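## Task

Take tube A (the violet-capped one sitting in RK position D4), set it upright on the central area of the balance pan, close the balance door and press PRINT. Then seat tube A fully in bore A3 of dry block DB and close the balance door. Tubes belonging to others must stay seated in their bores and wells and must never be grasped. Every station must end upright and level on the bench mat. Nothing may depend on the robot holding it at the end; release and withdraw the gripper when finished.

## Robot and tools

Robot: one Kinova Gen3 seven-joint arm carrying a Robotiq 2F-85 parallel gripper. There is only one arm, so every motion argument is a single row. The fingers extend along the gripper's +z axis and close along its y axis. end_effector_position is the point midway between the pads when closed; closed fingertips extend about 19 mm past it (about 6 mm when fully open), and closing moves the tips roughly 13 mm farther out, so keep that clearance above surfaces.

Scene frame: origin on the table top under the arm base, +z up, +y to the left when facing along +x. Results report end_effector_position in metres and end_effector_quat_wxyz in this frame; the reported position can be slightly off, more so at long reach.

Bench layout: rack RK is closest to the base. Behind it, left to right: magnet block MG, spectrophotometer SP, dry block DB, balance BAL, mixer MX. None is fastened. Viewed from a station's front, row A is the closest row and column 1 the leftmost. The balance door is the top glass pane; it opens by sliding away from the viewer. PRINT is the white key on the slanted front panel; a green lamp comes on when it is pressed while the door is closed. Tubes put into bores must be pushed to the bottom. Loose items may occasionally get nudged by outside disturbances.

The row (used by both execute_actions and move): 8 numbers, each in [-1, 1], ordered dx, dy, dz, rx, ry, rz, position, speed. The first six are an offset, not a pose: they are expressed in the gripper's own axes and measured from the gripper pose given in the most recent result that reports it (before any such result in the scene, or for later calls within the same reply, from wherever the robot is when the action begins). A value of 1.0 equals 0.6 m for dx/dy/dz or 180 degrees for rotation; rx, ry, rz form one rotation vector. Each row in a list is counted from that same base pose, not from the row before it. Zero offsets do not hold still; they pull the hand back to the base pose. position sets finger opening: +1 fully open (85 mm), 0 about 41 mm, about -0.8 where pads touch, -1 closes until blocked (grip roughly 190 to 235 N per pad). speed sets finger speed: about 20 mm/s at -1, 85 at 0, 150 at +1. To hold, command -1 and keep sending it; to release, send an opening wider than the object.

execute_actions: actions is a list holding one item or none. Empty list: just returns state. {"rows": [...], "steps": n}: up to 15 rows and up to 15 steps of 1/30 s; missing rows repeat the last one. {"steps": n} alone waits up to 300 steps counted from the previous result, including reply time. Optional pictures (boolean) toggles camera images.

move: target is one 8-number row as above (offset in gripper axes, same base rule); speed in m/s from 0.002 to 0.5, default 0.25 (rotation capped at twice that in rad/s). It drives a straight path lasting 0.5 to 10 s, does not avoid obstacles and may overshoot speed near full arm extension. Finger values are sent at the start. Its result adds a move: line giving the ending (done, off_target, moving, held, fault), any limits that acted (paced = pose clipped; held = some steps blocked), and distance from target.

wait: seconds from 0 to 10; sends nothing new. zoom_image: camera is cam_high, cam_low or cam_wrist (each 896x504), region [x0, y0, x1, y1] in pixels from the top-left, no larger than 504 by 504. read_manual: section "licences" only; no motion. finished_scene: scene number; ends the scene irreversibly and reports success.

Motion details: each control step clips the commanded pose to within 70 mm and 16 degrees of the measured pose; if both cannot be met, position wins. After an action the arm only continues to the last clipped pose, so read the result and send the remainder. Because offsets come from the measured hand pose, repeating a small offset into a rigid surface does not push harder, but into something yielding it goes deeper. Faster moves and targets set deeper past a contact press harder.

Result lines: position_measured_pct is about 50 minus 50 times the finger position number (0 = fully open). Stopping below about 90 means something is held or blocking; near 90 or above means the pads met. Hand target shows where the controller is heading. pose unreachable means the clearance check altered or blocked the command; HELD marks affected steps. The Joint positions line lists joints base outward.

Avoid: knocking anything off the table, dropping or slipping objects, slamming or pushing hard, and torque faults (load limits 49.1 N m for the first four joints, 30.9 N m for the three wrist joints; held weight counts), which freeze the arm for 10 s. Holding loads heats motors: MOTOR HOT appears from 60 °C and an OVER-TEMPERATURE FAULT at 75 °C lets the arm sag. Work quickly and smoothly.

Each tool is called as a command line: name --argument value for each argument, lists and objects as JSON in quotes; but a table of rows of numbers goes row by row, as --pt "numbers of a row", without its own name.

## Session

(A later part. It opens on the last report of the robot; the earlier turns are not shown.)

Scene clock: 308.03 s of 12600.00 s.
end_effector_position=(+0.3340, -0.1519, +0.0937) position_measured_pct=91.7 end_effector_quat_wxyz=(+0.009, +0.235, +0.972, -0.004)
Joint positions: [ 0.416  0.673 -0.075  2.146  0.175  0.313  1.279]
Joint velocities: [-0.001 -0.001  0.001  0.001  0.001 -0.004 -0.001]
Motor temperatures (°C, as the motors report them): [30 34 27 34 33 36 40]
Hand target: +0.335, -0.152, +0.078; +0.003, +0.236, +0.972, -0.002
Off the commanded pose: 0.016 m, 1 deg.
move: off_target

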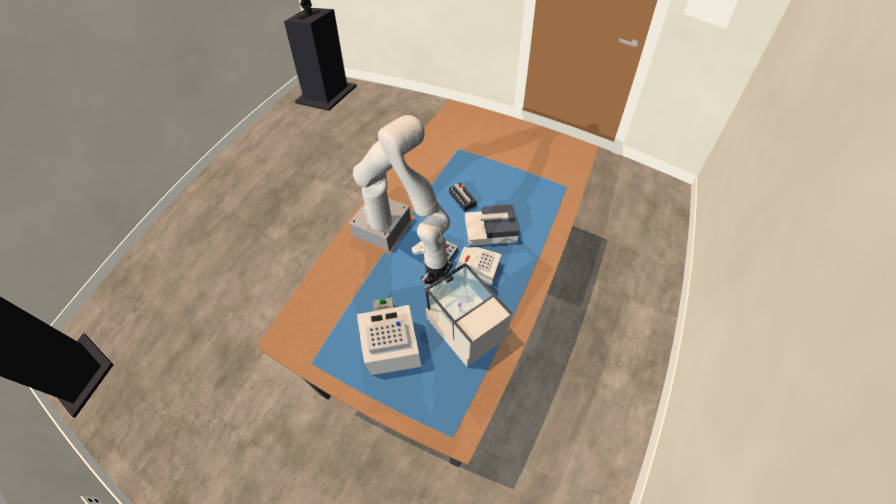

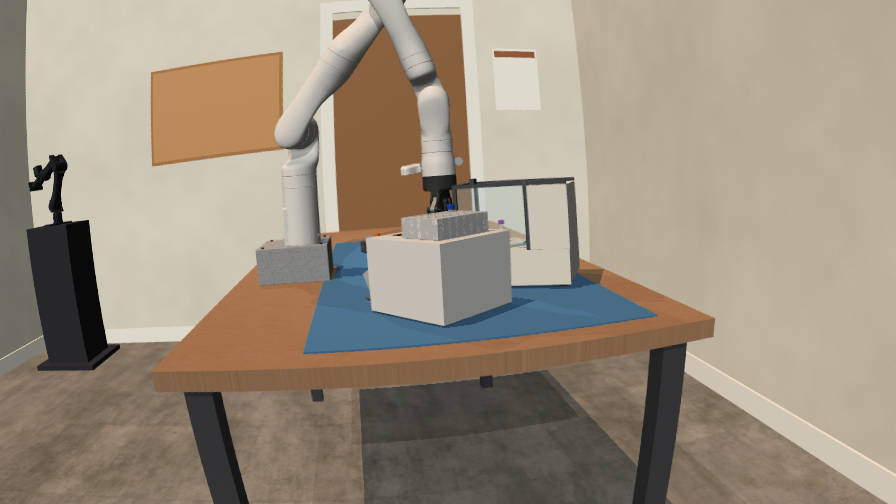

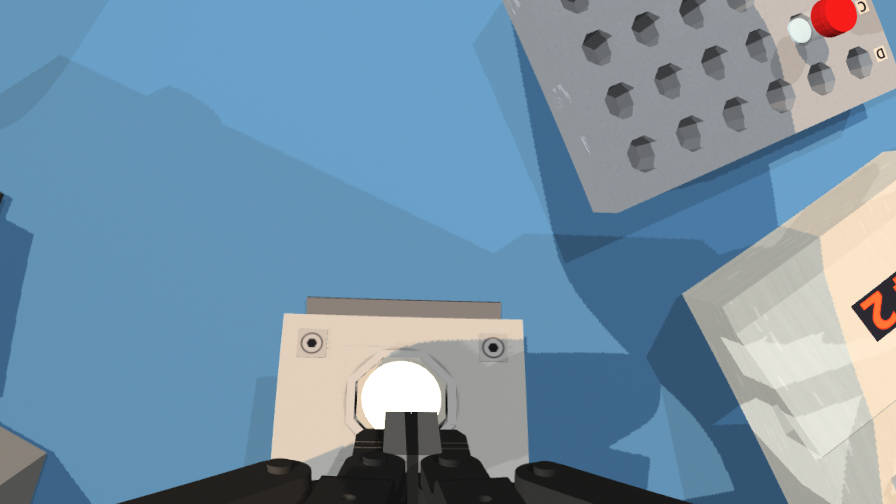

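Pressed too hard and the balance is tilting; back off.

move --target '[0,0,-0.06,0,0,0,-1,0]' --speed 0.03

move --target '[0,0,-0.28,0,-0.006,0,-0.1,0]' --speed 0.15

move --target '[-0.15,0,0,0,0,0,-0.1,0]' --speed 0.15

Scene clock: 319.40 s of 12600.00 s.
end_effector_position=(+0.3334, -0.1513, +0.1294) position_measured_pct=91.7 end_effector_quat_wxyz=(+0.008, +0.235, +0.972, -0.004)
Joint positions: [ 0.437  0.579 -0.104  2.132  0.156  0.422  1.297]
Joint velocities: [ 0.001 -0.005 -0.001 -0.002 -0.     0.003  0.   ]
Motor temperatures (°C, as the motors report them): [30 34 27 34 33 36 40]
Hand target: +0.333, -0.151, +0.130; +0.009, +0.235, +0.972, -0.004
Off the commanded pose: 0.000 m, 0 deg.
move: done

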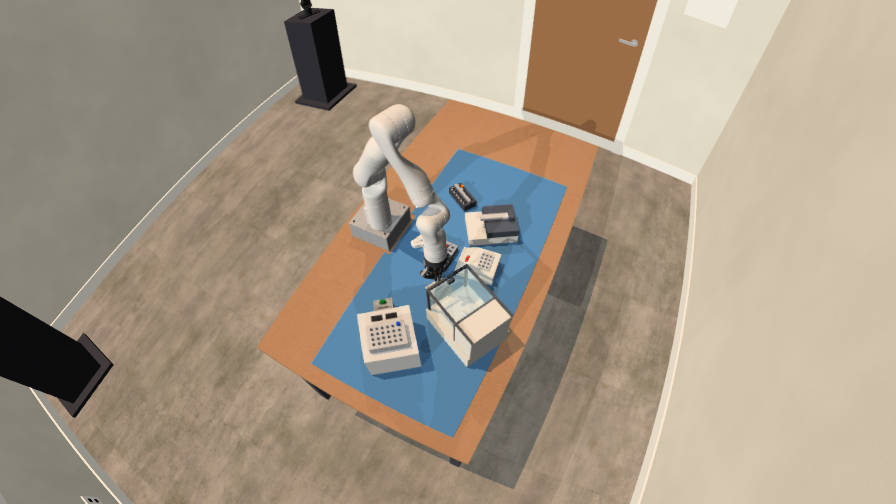

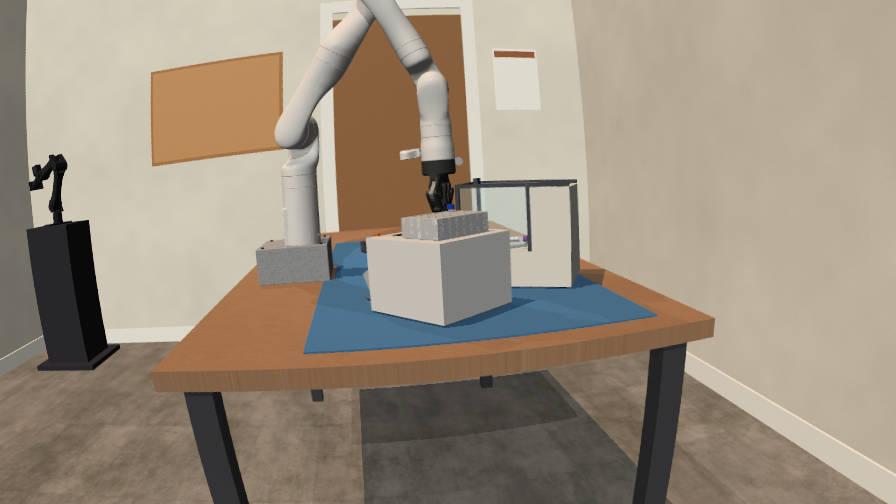

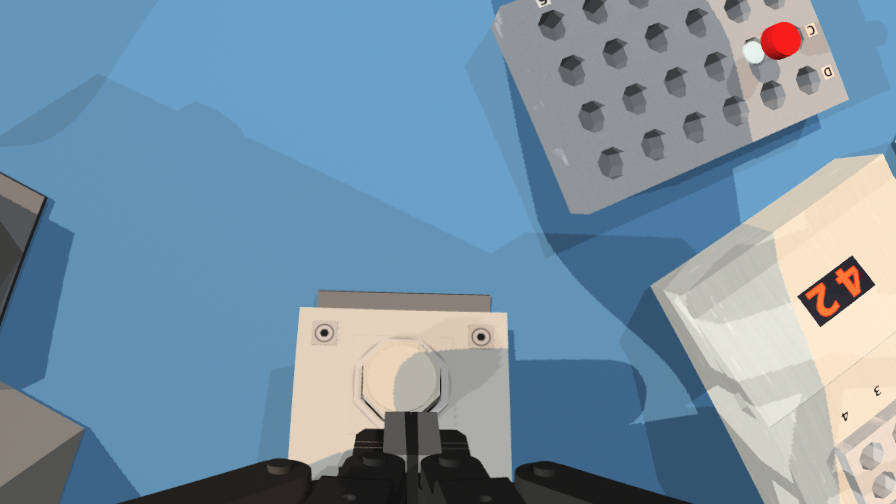

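Scene clock: 321.00 s of 12600.00 s.
end_effector_position=(+0.3306, -0.1490, +0.2969) position_measured_pct=54.8 end_effector_quat_wxyz=(+0.018, +0.235, +0.972, -0.006)
Joint positions: [ 0.487  0.224 -0.16   1.944  0.055  0.944  1.39 ]
Joint velocities: [ 0.    -0.004 -0.001 -0.002 -0.002  0.002  0.   ]
Motor temperatures (°C, as the motors report them): [30 34 27 34 33 36 40]
Hand target: +0.331, -0.149, +0.297; +0.018, +0.235, +0.972, -0.006
Off the commanded pose: 0.001 m, 0 deg.
move: done

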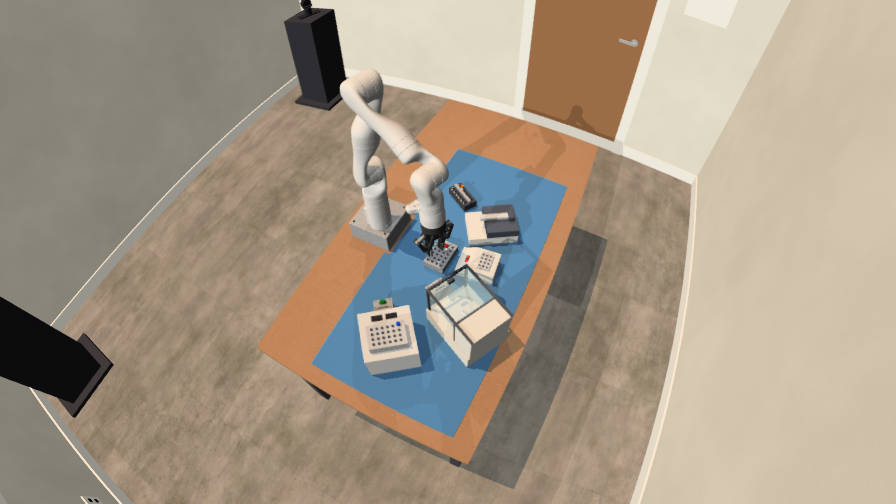

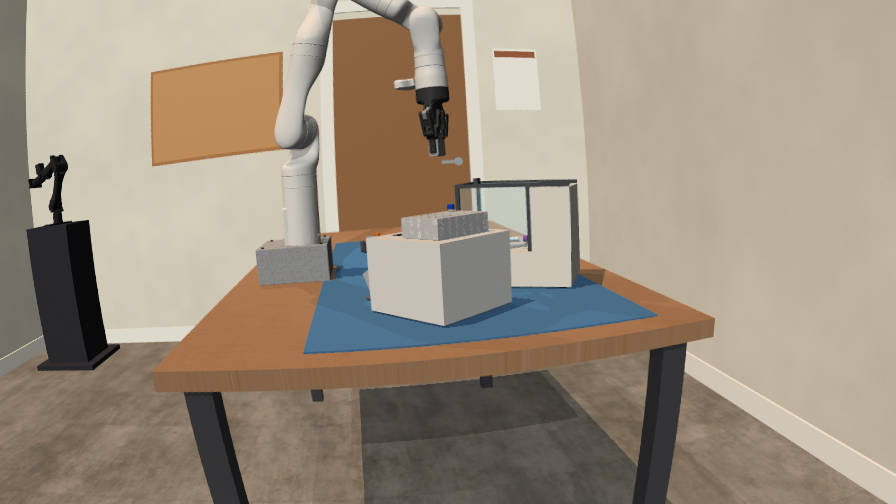

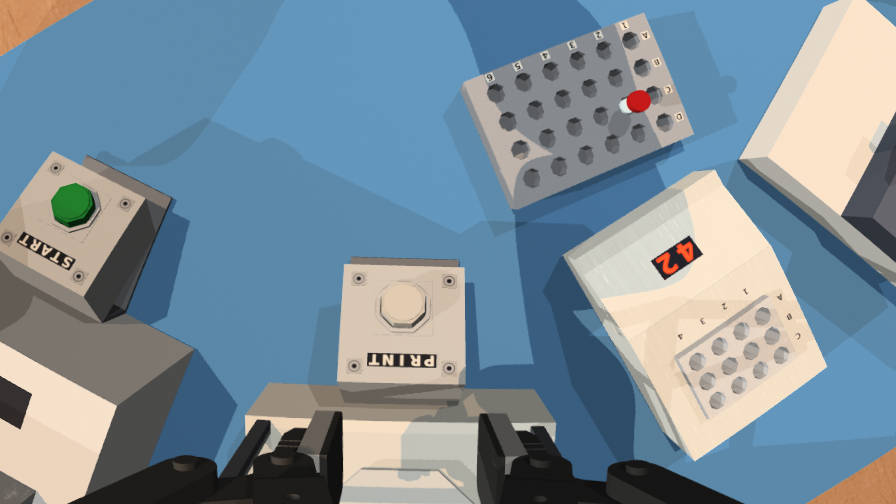

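Scene clock: 322.07 s of 12600.00 s.
end_effector_position=(+0.4107, -0.1898, +0.3008) position_measured_pct=54.8 end_effector_quat_wxyz=(+0.018, +0.235, +0.972, -0.006)
Joint positions: [ 0.481  0.407 -0.142  1.66   0.075  1.046  1.403]
Joint velocities: [-0.001  0.008 -0.001 -0.007 -0.     0.001  0.001]
Motor temperatures (°C, as the motors report them): [30 34 27 34 33 36 40]
Hand target: +0.411, -0.190, +0.300; +0.018, +0.235, +0.972, -0.006
Off the commanded pose: 0.001 m, 0 deg.
move: done

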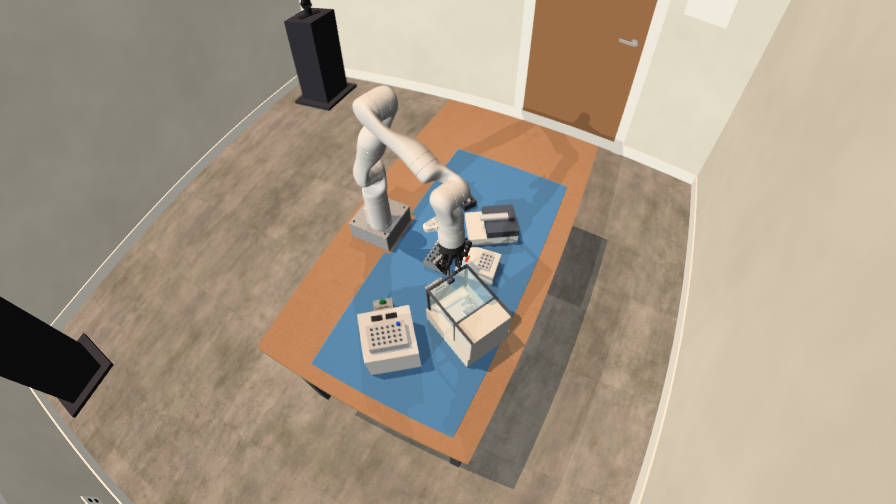

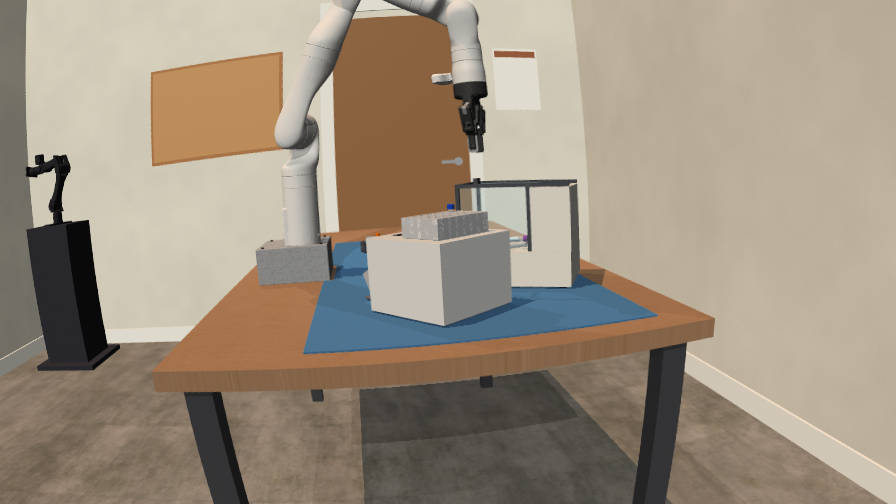

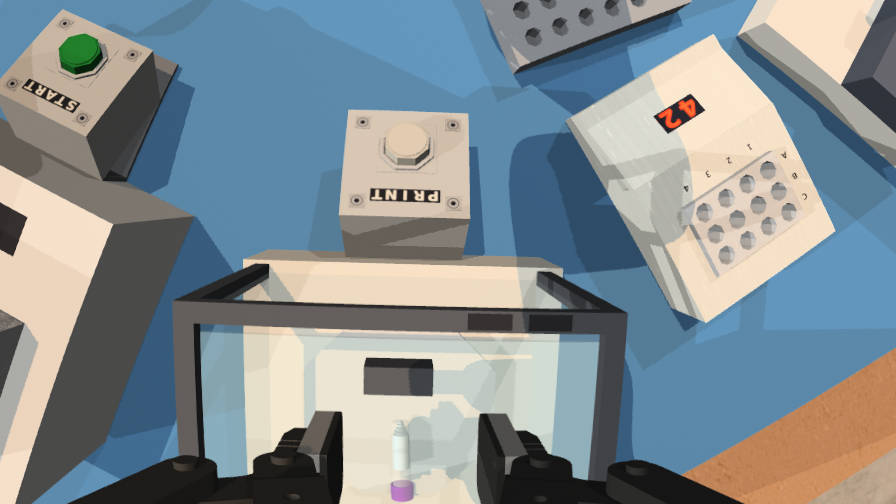

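move --target '[0,-0.007,0.07,-0.001,0.012,0,-0.1,0]' --speed 0.08

Scene clock: 331.87 s of 12600.00 s.
end_effector_position=(+0.4103, -0.1944, +0.2592) position_measured_pct=54.8 end_effector_quat_wxyz=(+0.000, +0.235, +0.972, -0.000)
Joint positions: [ 0.489  0.485 -0.139  1.684  0.078  0.981  1.412]
Joint velocities: [ 0.     0.005  0.001 -0.     0.    -0.002  0.   ]
Motor temperatures (°C, as the motors report them): [30 34 27 34 33 36 40]
Hand target: +0.410, -0.194, +0.259; -0.000, +0.235, +0.972, -0.000
Off the commanded pose: 0.000 m, 0 deg.
move: done

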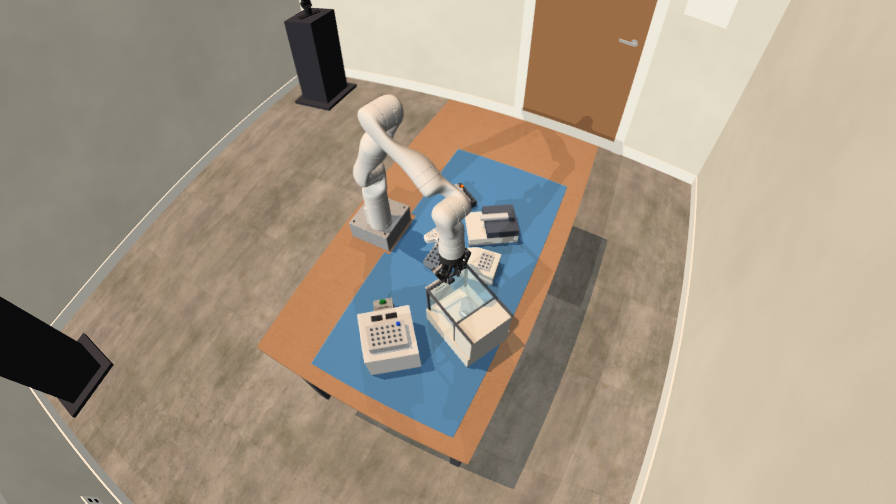

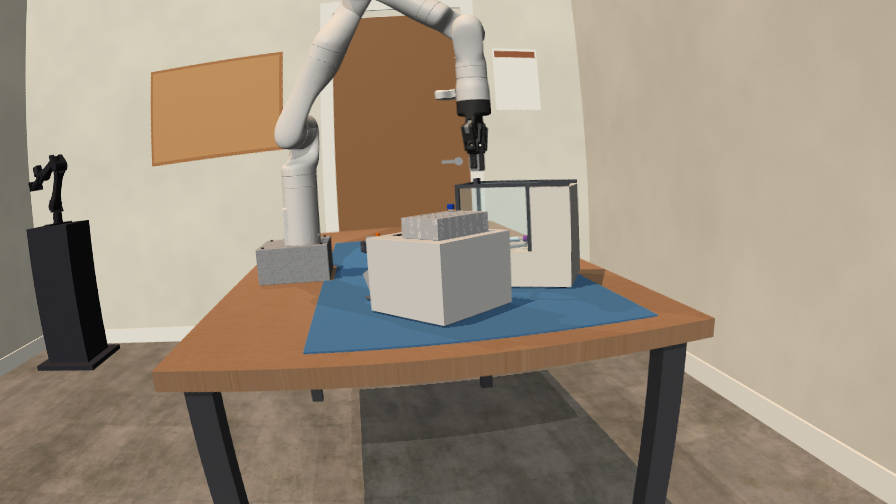

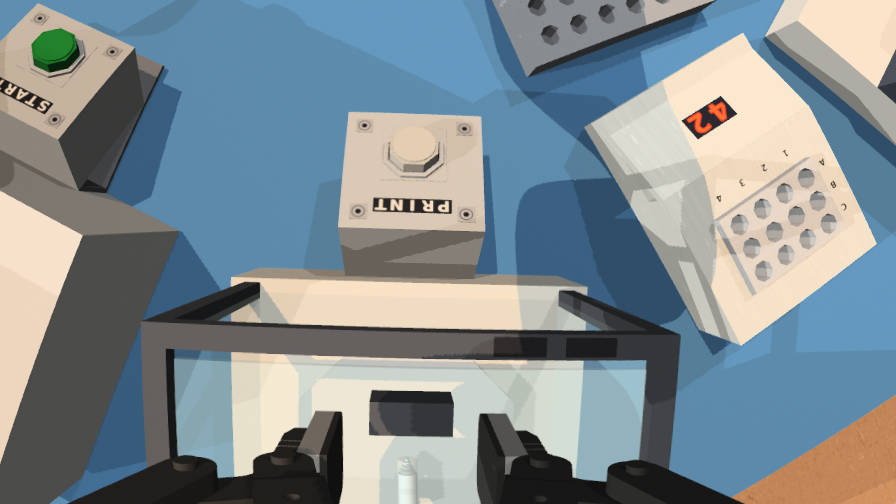

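move --target '[-0.004,0,0.041,0,0,0,-0.1,0]' --speed 0.04

move --target '[0,0,0,0,0,0,-0.5,-0.5]'

move --target '[-0.195,0,0,0,0,0,-0.5,0]' --speed 0.04

Scene clock: 337.00 s of 12600.00 s.
end_effector_position=(+0.4125, -0.1956, +0.2348) position_measured_pct=54.8 end_effector_quat_wxyz=(+0.000, +0.235, +0.972, -0.000)
Joint positions: [ 0.487  0.523 -0.135  1.71   0.086  0.917  1.406]
Joint velocities: [-0.     0.004  0.001  0.002  0.001 -0.004  0.   ]
Motor temperatures (°C, as the motors report them): [30 34 27 34 33 36 40]
Hand target: +0.412, -0.196, +0.235; +0.000, +0.235, +0.972, -0.000
Off the commanded pose: 0.000 m, 0 deg.
move: done

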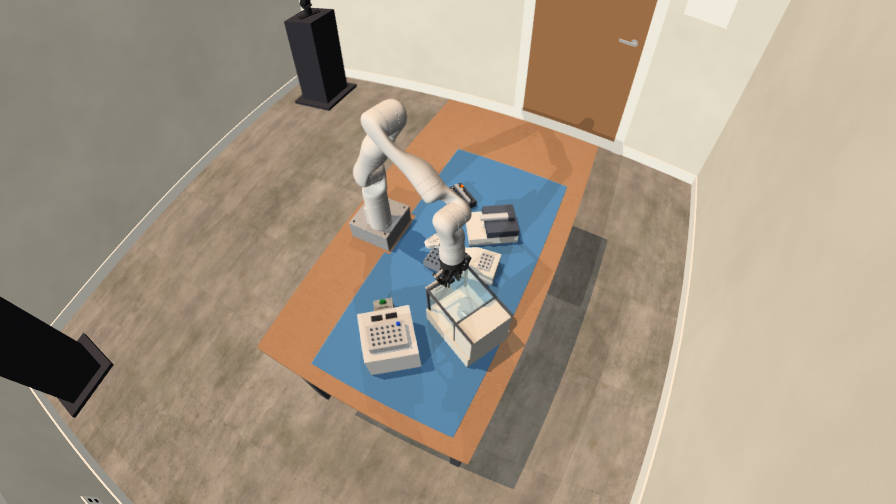

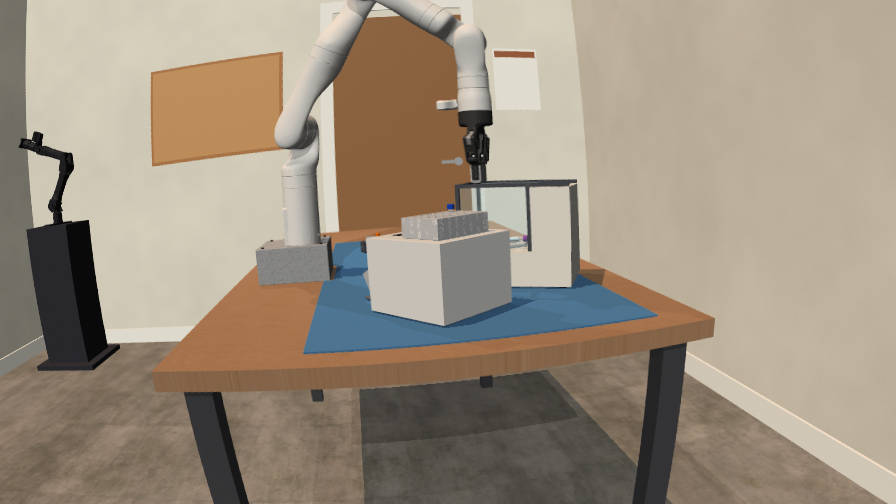

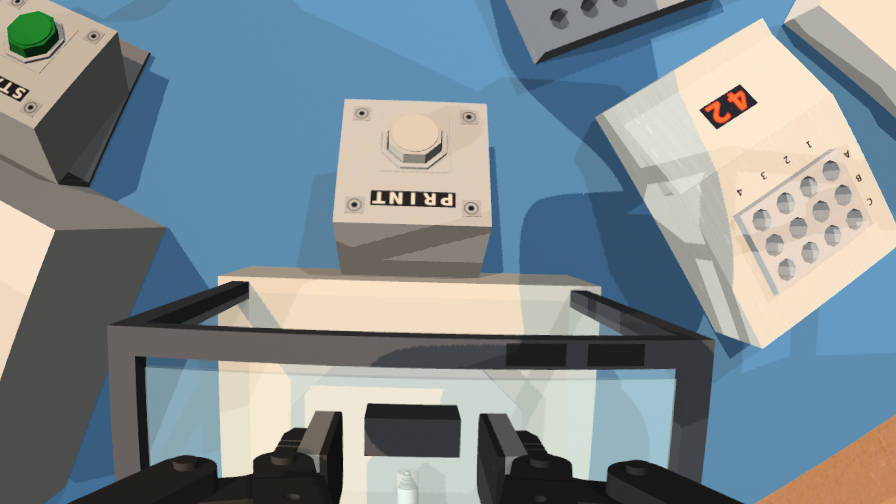

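Scene clock: 337.60 s of 12600.00 s.
end_effector_position=(+0.4126, -0.1953, +0.2352) position_measured_pct=69.4 end_effector_quat_wxyz=(+0.000, +0.235, +0.972, -0.000)
Joint positions: [ 0.487  0.523 -0.136  1.71   0.086  0.917  1.406]
Joint velocities: [-0.    -0.     0.001 -0.002  0.001  0.    -0.001]
Motor temperatures (°C, as the motors report them): [30 34 27 34 33 36 40]
Hand target: +0.412, -0.196, +0.235; +0.000, +0.235, +0.972, -0.000
Off the commanded pose: 0.000 m, 0 deg.
move: done

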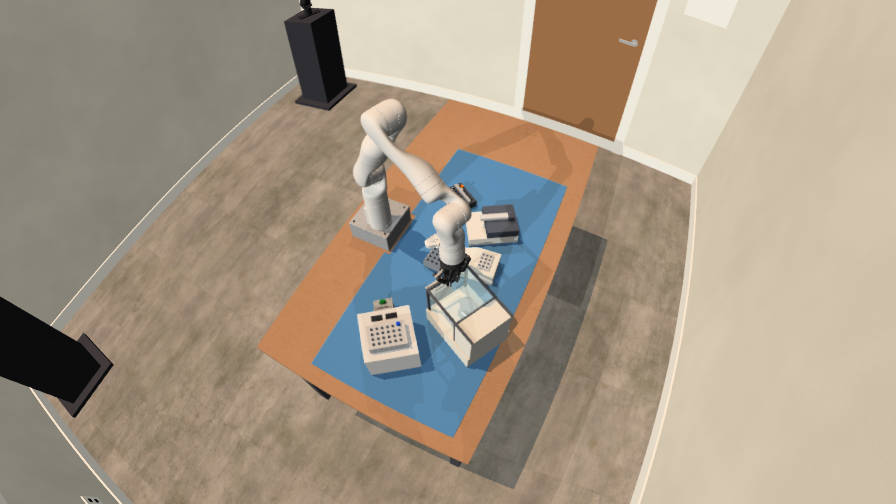

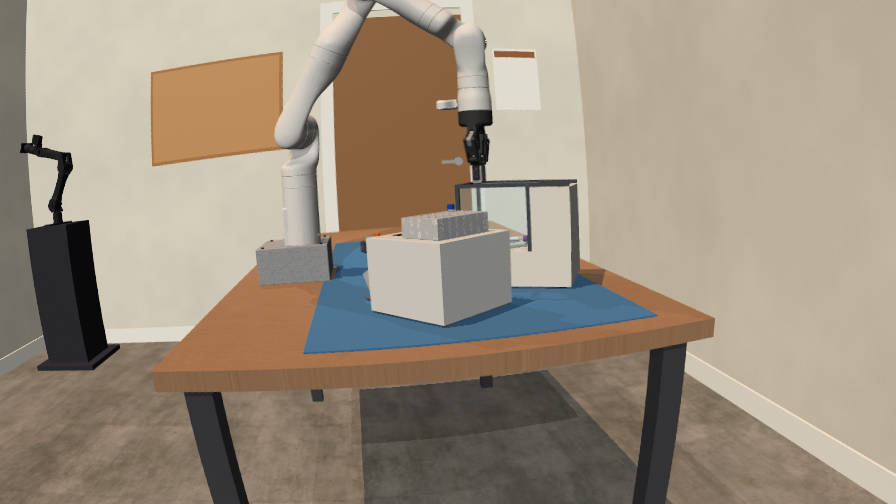

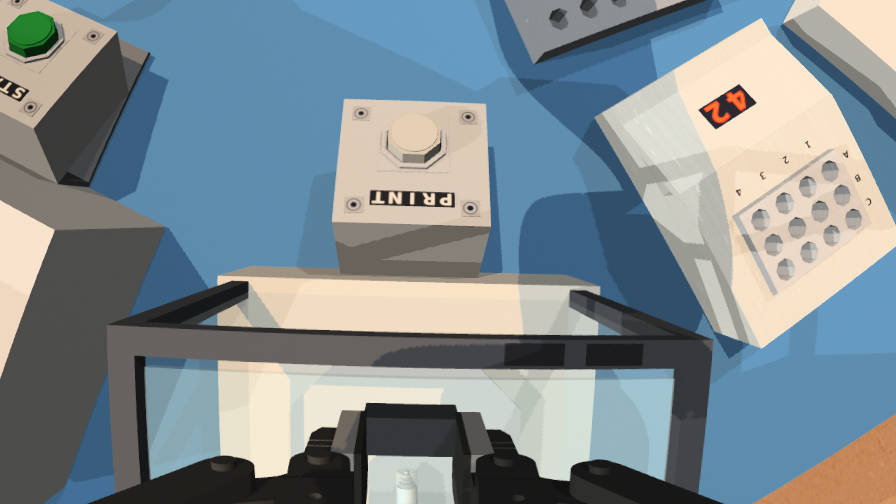

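Scene clock: 340.87 s of 12600.00 s.
end_effector_position=(+0.5161, -0.2486, +0.2357) position_measured_pct=69.4 end_effector_quat_wxyz=(-0.000, +0.235, +0.972, -0.000)
Joint positions: [ 0.474  0.76  -0.119  1.248  0.091  1.142  1.438]
Joint velocities: [-0.     0.004 -0.    -0.008 -0.001  0.002  0.001]
Motor temperatures (°C, as the motors report them): [30 34 27 34 33 36 40]
Hand target: +0.517, -0.248, +0.236; +0.000, +0.235, +0.972, +0.000
Off the commanded pose: 0.001 m, 0 deg.
move: done

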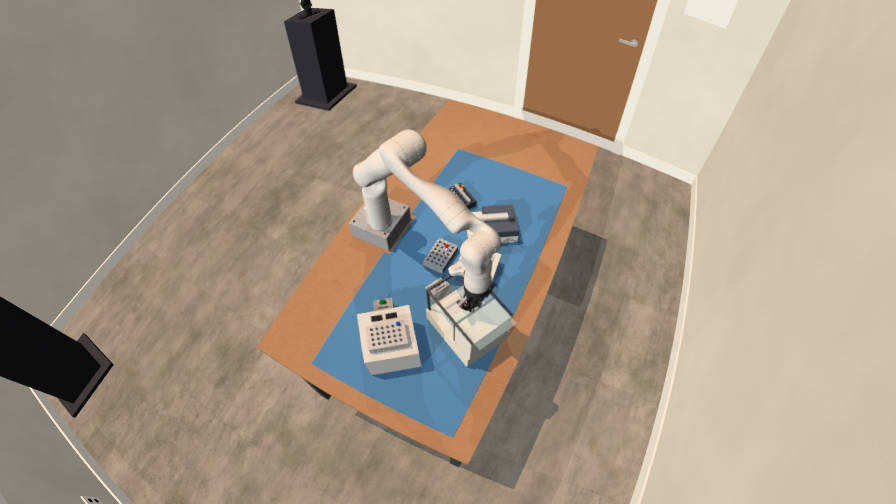

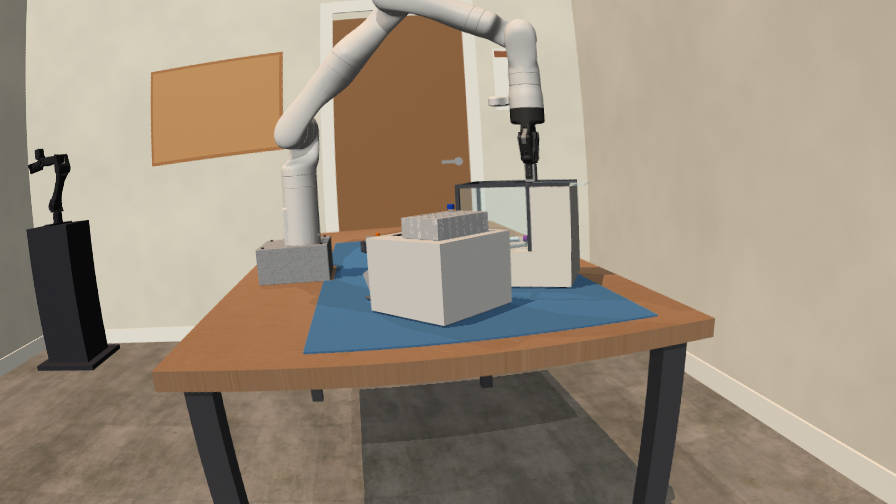

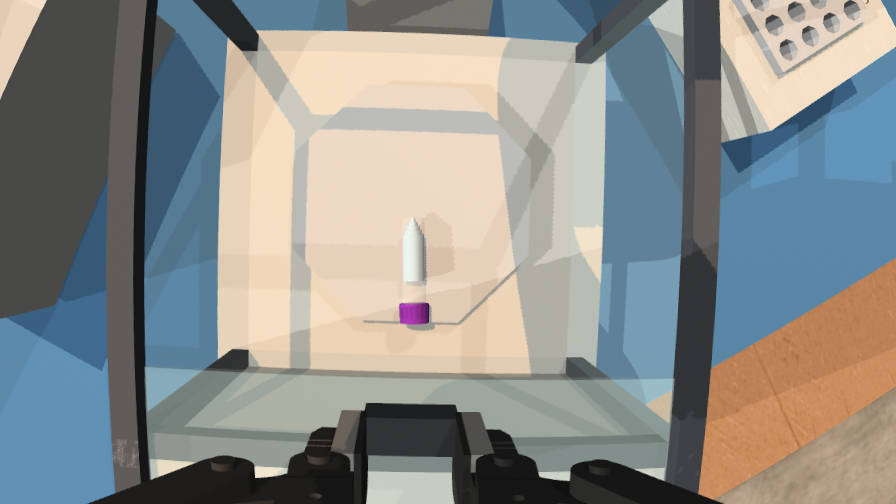

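execute_actions --actions '[]'

Scene clock: 367.67 s of 12600.00 s.
end_effector_position=(+0.5161, -0.2486, +0.2357) position_measured_pct=69.4 end_effector_quat_wxyz=(-0.001, +0.235, +0.972, -0.000)
Joint positions: [ 0.474  0.76  -0.119  1.248  0.091  1.142  1.438]
Joint velocities: [ 0.     0.    -0.001 -0.001  0.    -0.001 -0.   ]
Motor temperatures (°C, as the motors report them): [30 34 27 34 33 36 40]
Hand target: +0.517, -0.248, +0.236; +0.000, +0.235, +0.972, +0.000
Off the commanded pose: 0.001 m, 0 deg.
Steps of this call (steps 1 to 804: nothing new was sent). Readings (end_effector_position | what the end effector reports):
1: (+0.5161, -0.2486, +0.2357) | position_measured_pct=69.4
2: (+0.5161, -0.2486, +0.2357) | position_measured_pct=69.4
4: (+0.5161, -0.2486, +0.2357) | position_measured_pct=69.4
8: (+0.5161, -0.2486, +0.2357) | position_measured_pct=69.4
804: the state above

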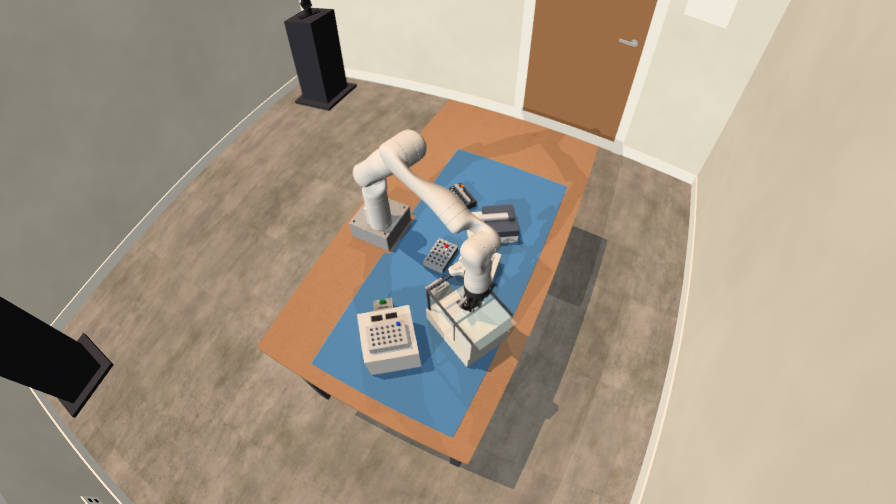

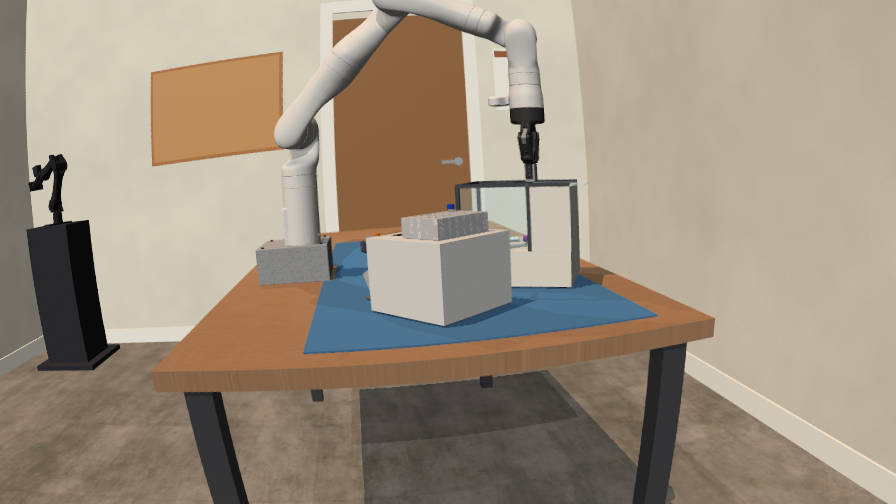

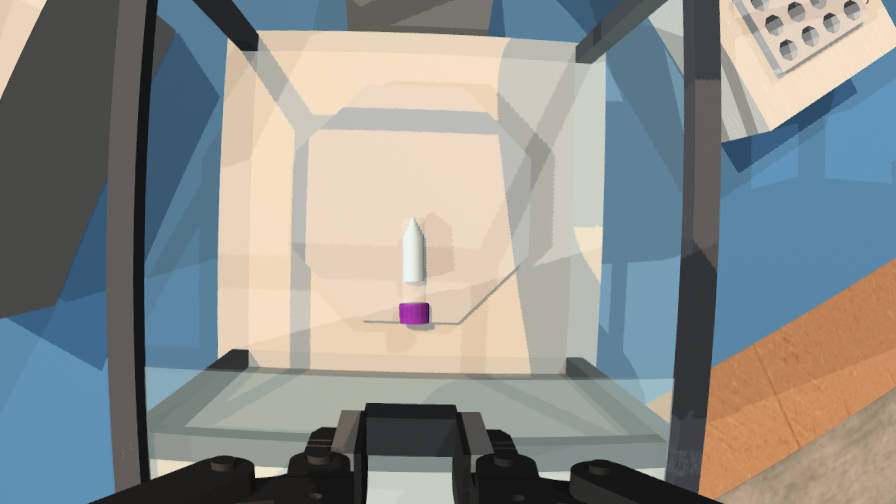

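move --target '[0,0,-0.1,0,0,0,-0.1,0.5]' --speed 0.15

move --target '[0.143,0.005,0.05,0,-0.111,0,-0.1,0.5]' --speed 0.15

Scene clock: 428.53 s of 12600.00 s.
end_effector_position=(+0.5160, -0.2485, +0.2955) position_measured_pct=54.8 end_effector_quat_wxyz=(-0.000, +0.235, +0.972, -0.000)
Joint positions: [ 0.472  0.706 -0.12   1.149  0.082  1.294  1.447]
Joint velocities: [-0.    -0.     0.001 -0.005  0.     0.004  0.002]
Motor temperatures (°C, as the motors report them): [30 35 27 34 33 36 40]
Hand target: +0.516, -0.249, +0.296; -0.000, +0.235, +0.972, -0.000
Off the commanded pose: 0.000 m, 0 deg.
move: done

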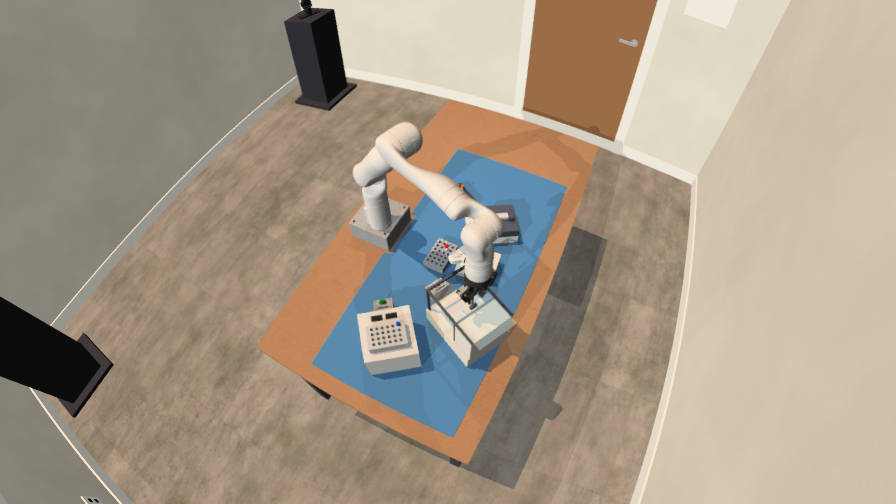

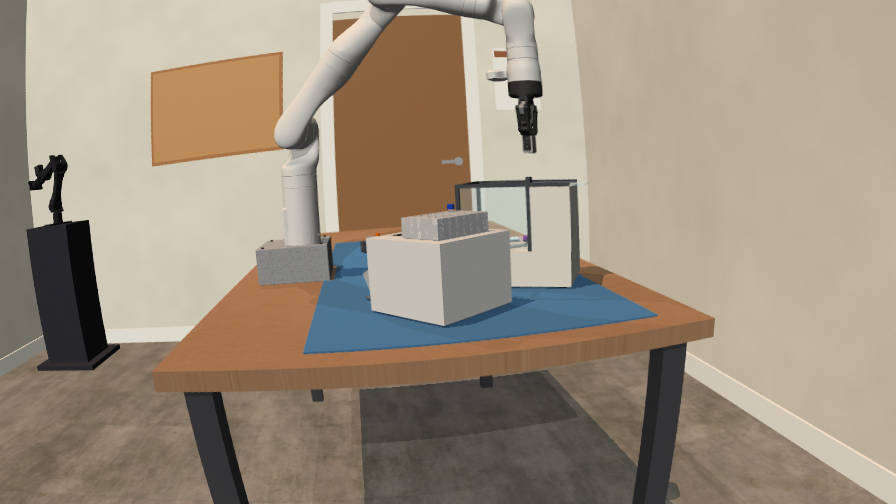

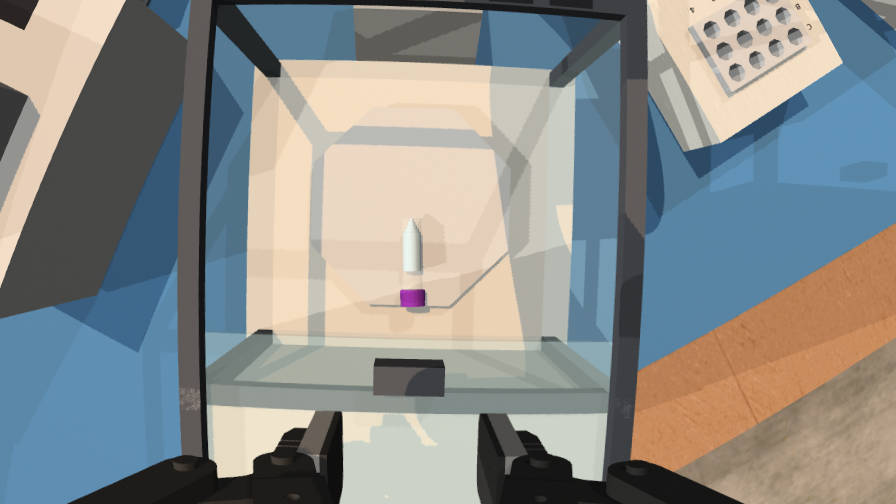

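Scene clock: 430.17 s of 12600.00 s.
end_effector_position=(+0.4406, -0.2074, +0.2647) position_measured_pct=54.8 end_effector_quat_wxyz=(+0.168, +0.232, +0.957, -0.040)
Joint positions: [ 0.451  0.362 -0.103  1.942  0.162  0.503  1.319]
Joint velocities: [-0.008 -0.008  0.004  0.008  0.007 -0.008 -0.008]
Motor temperatures (°C, as the motors report them): [30 35 27 34 33 36 40]
Hand target: +0.441, -0.207, +0.265; +0.168, +0.232, +0.957, -0.041
Off the commanded pose: 0.001 m, 0 deg.
move: done

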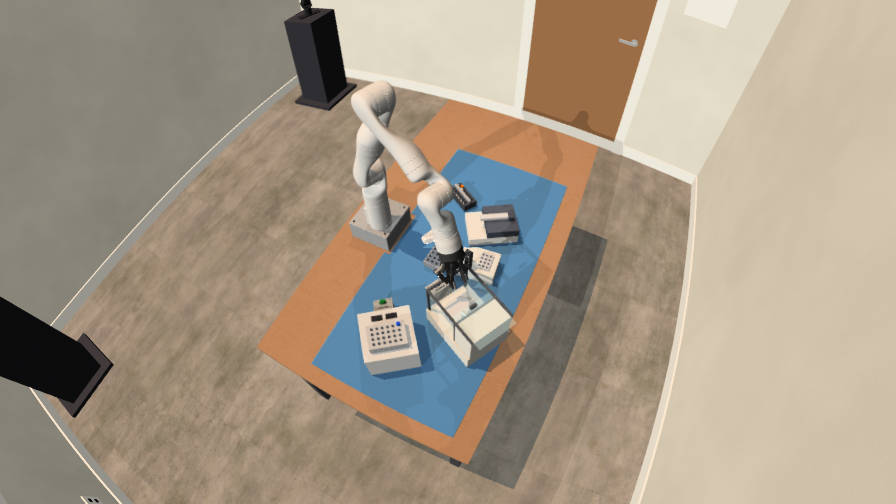

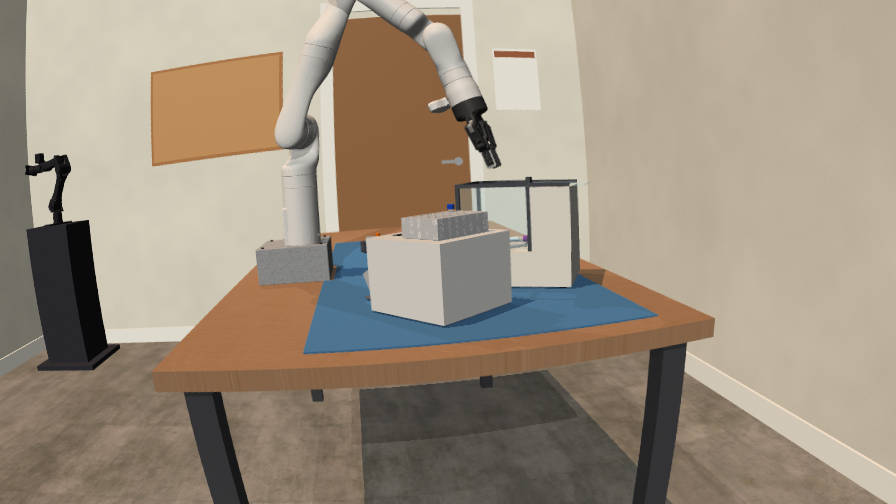

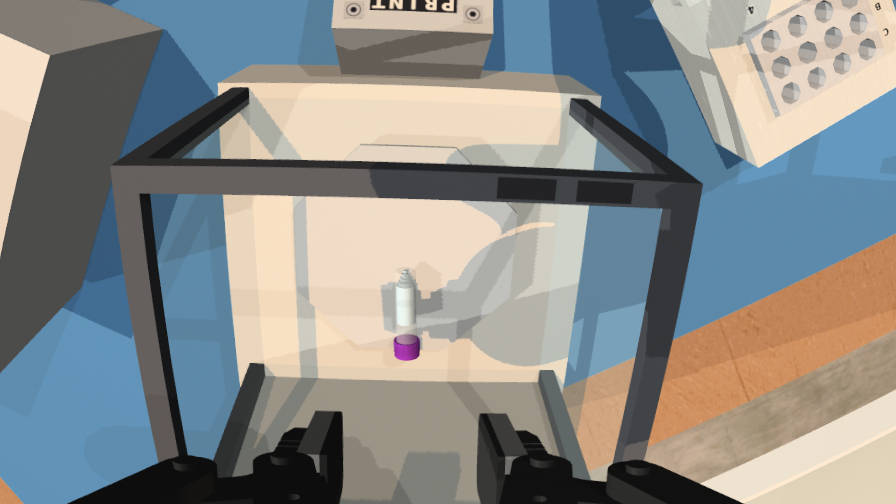

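move --target '[0,0,0.23,0,0,0,-0.1,0.5]' --speed 0.08

Scene clock: 437.20 s of 12600.00 s.
end_effector_position=(+0.4827, -0.2292, +0.1356) position_measured_pct=54.8 end_effector_quat_wxyz=(+0.168, +0.232, +0.957, -0.041)
Joint positions: [ 0.395  0.691 -0.016  1.915  0.227  0.198  1.257]
Joint velocities: [-0.001  0.005  0.002  0.001  0.001 -0.002 -0.001]
Motor temperatures (°C, as the motors report them): [30 35 27 34 33 36 40]
Hand target: +0.483, -0.229, +0.135; +0.168, +0.232, +0.957, -0.041
Off the commanded pose: 0.001 m, 0 deg.
move: done

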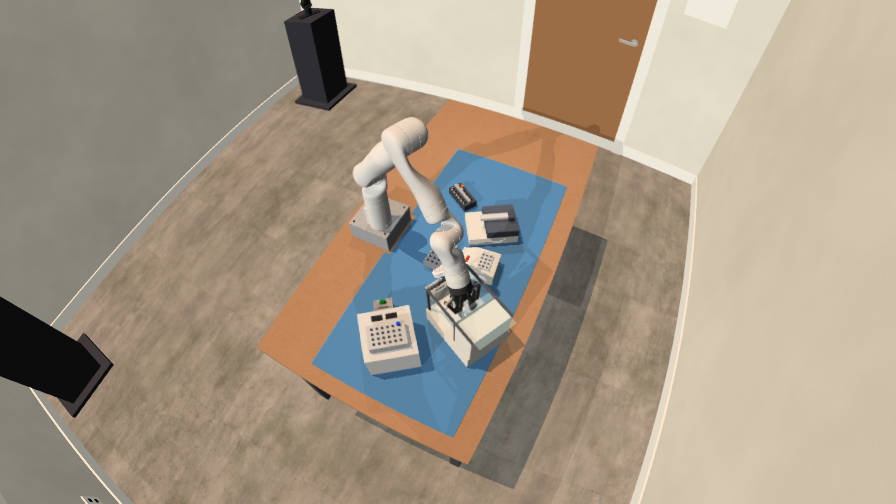

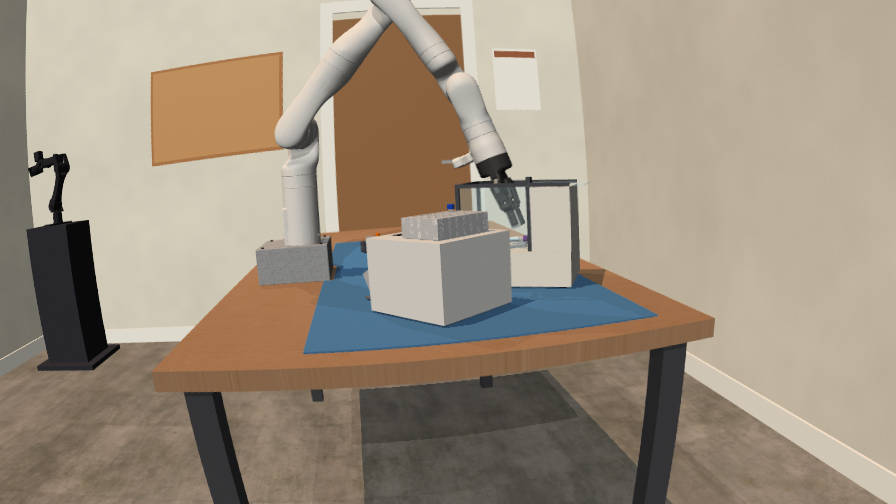

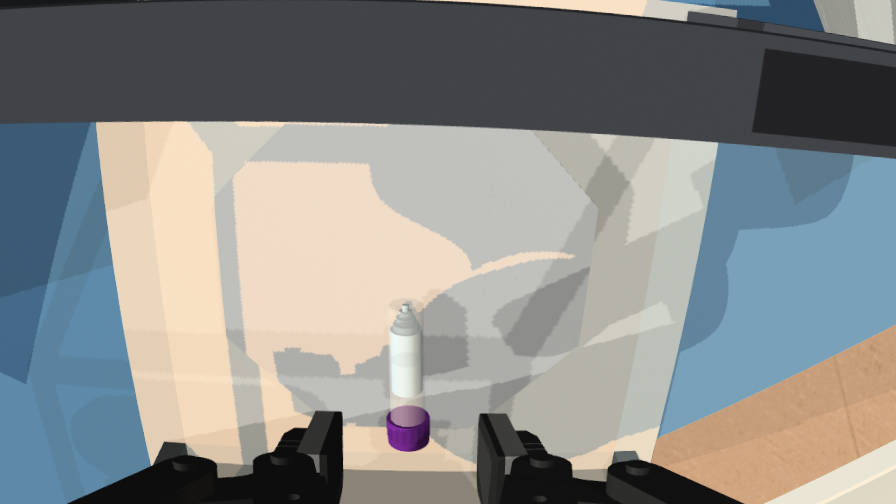

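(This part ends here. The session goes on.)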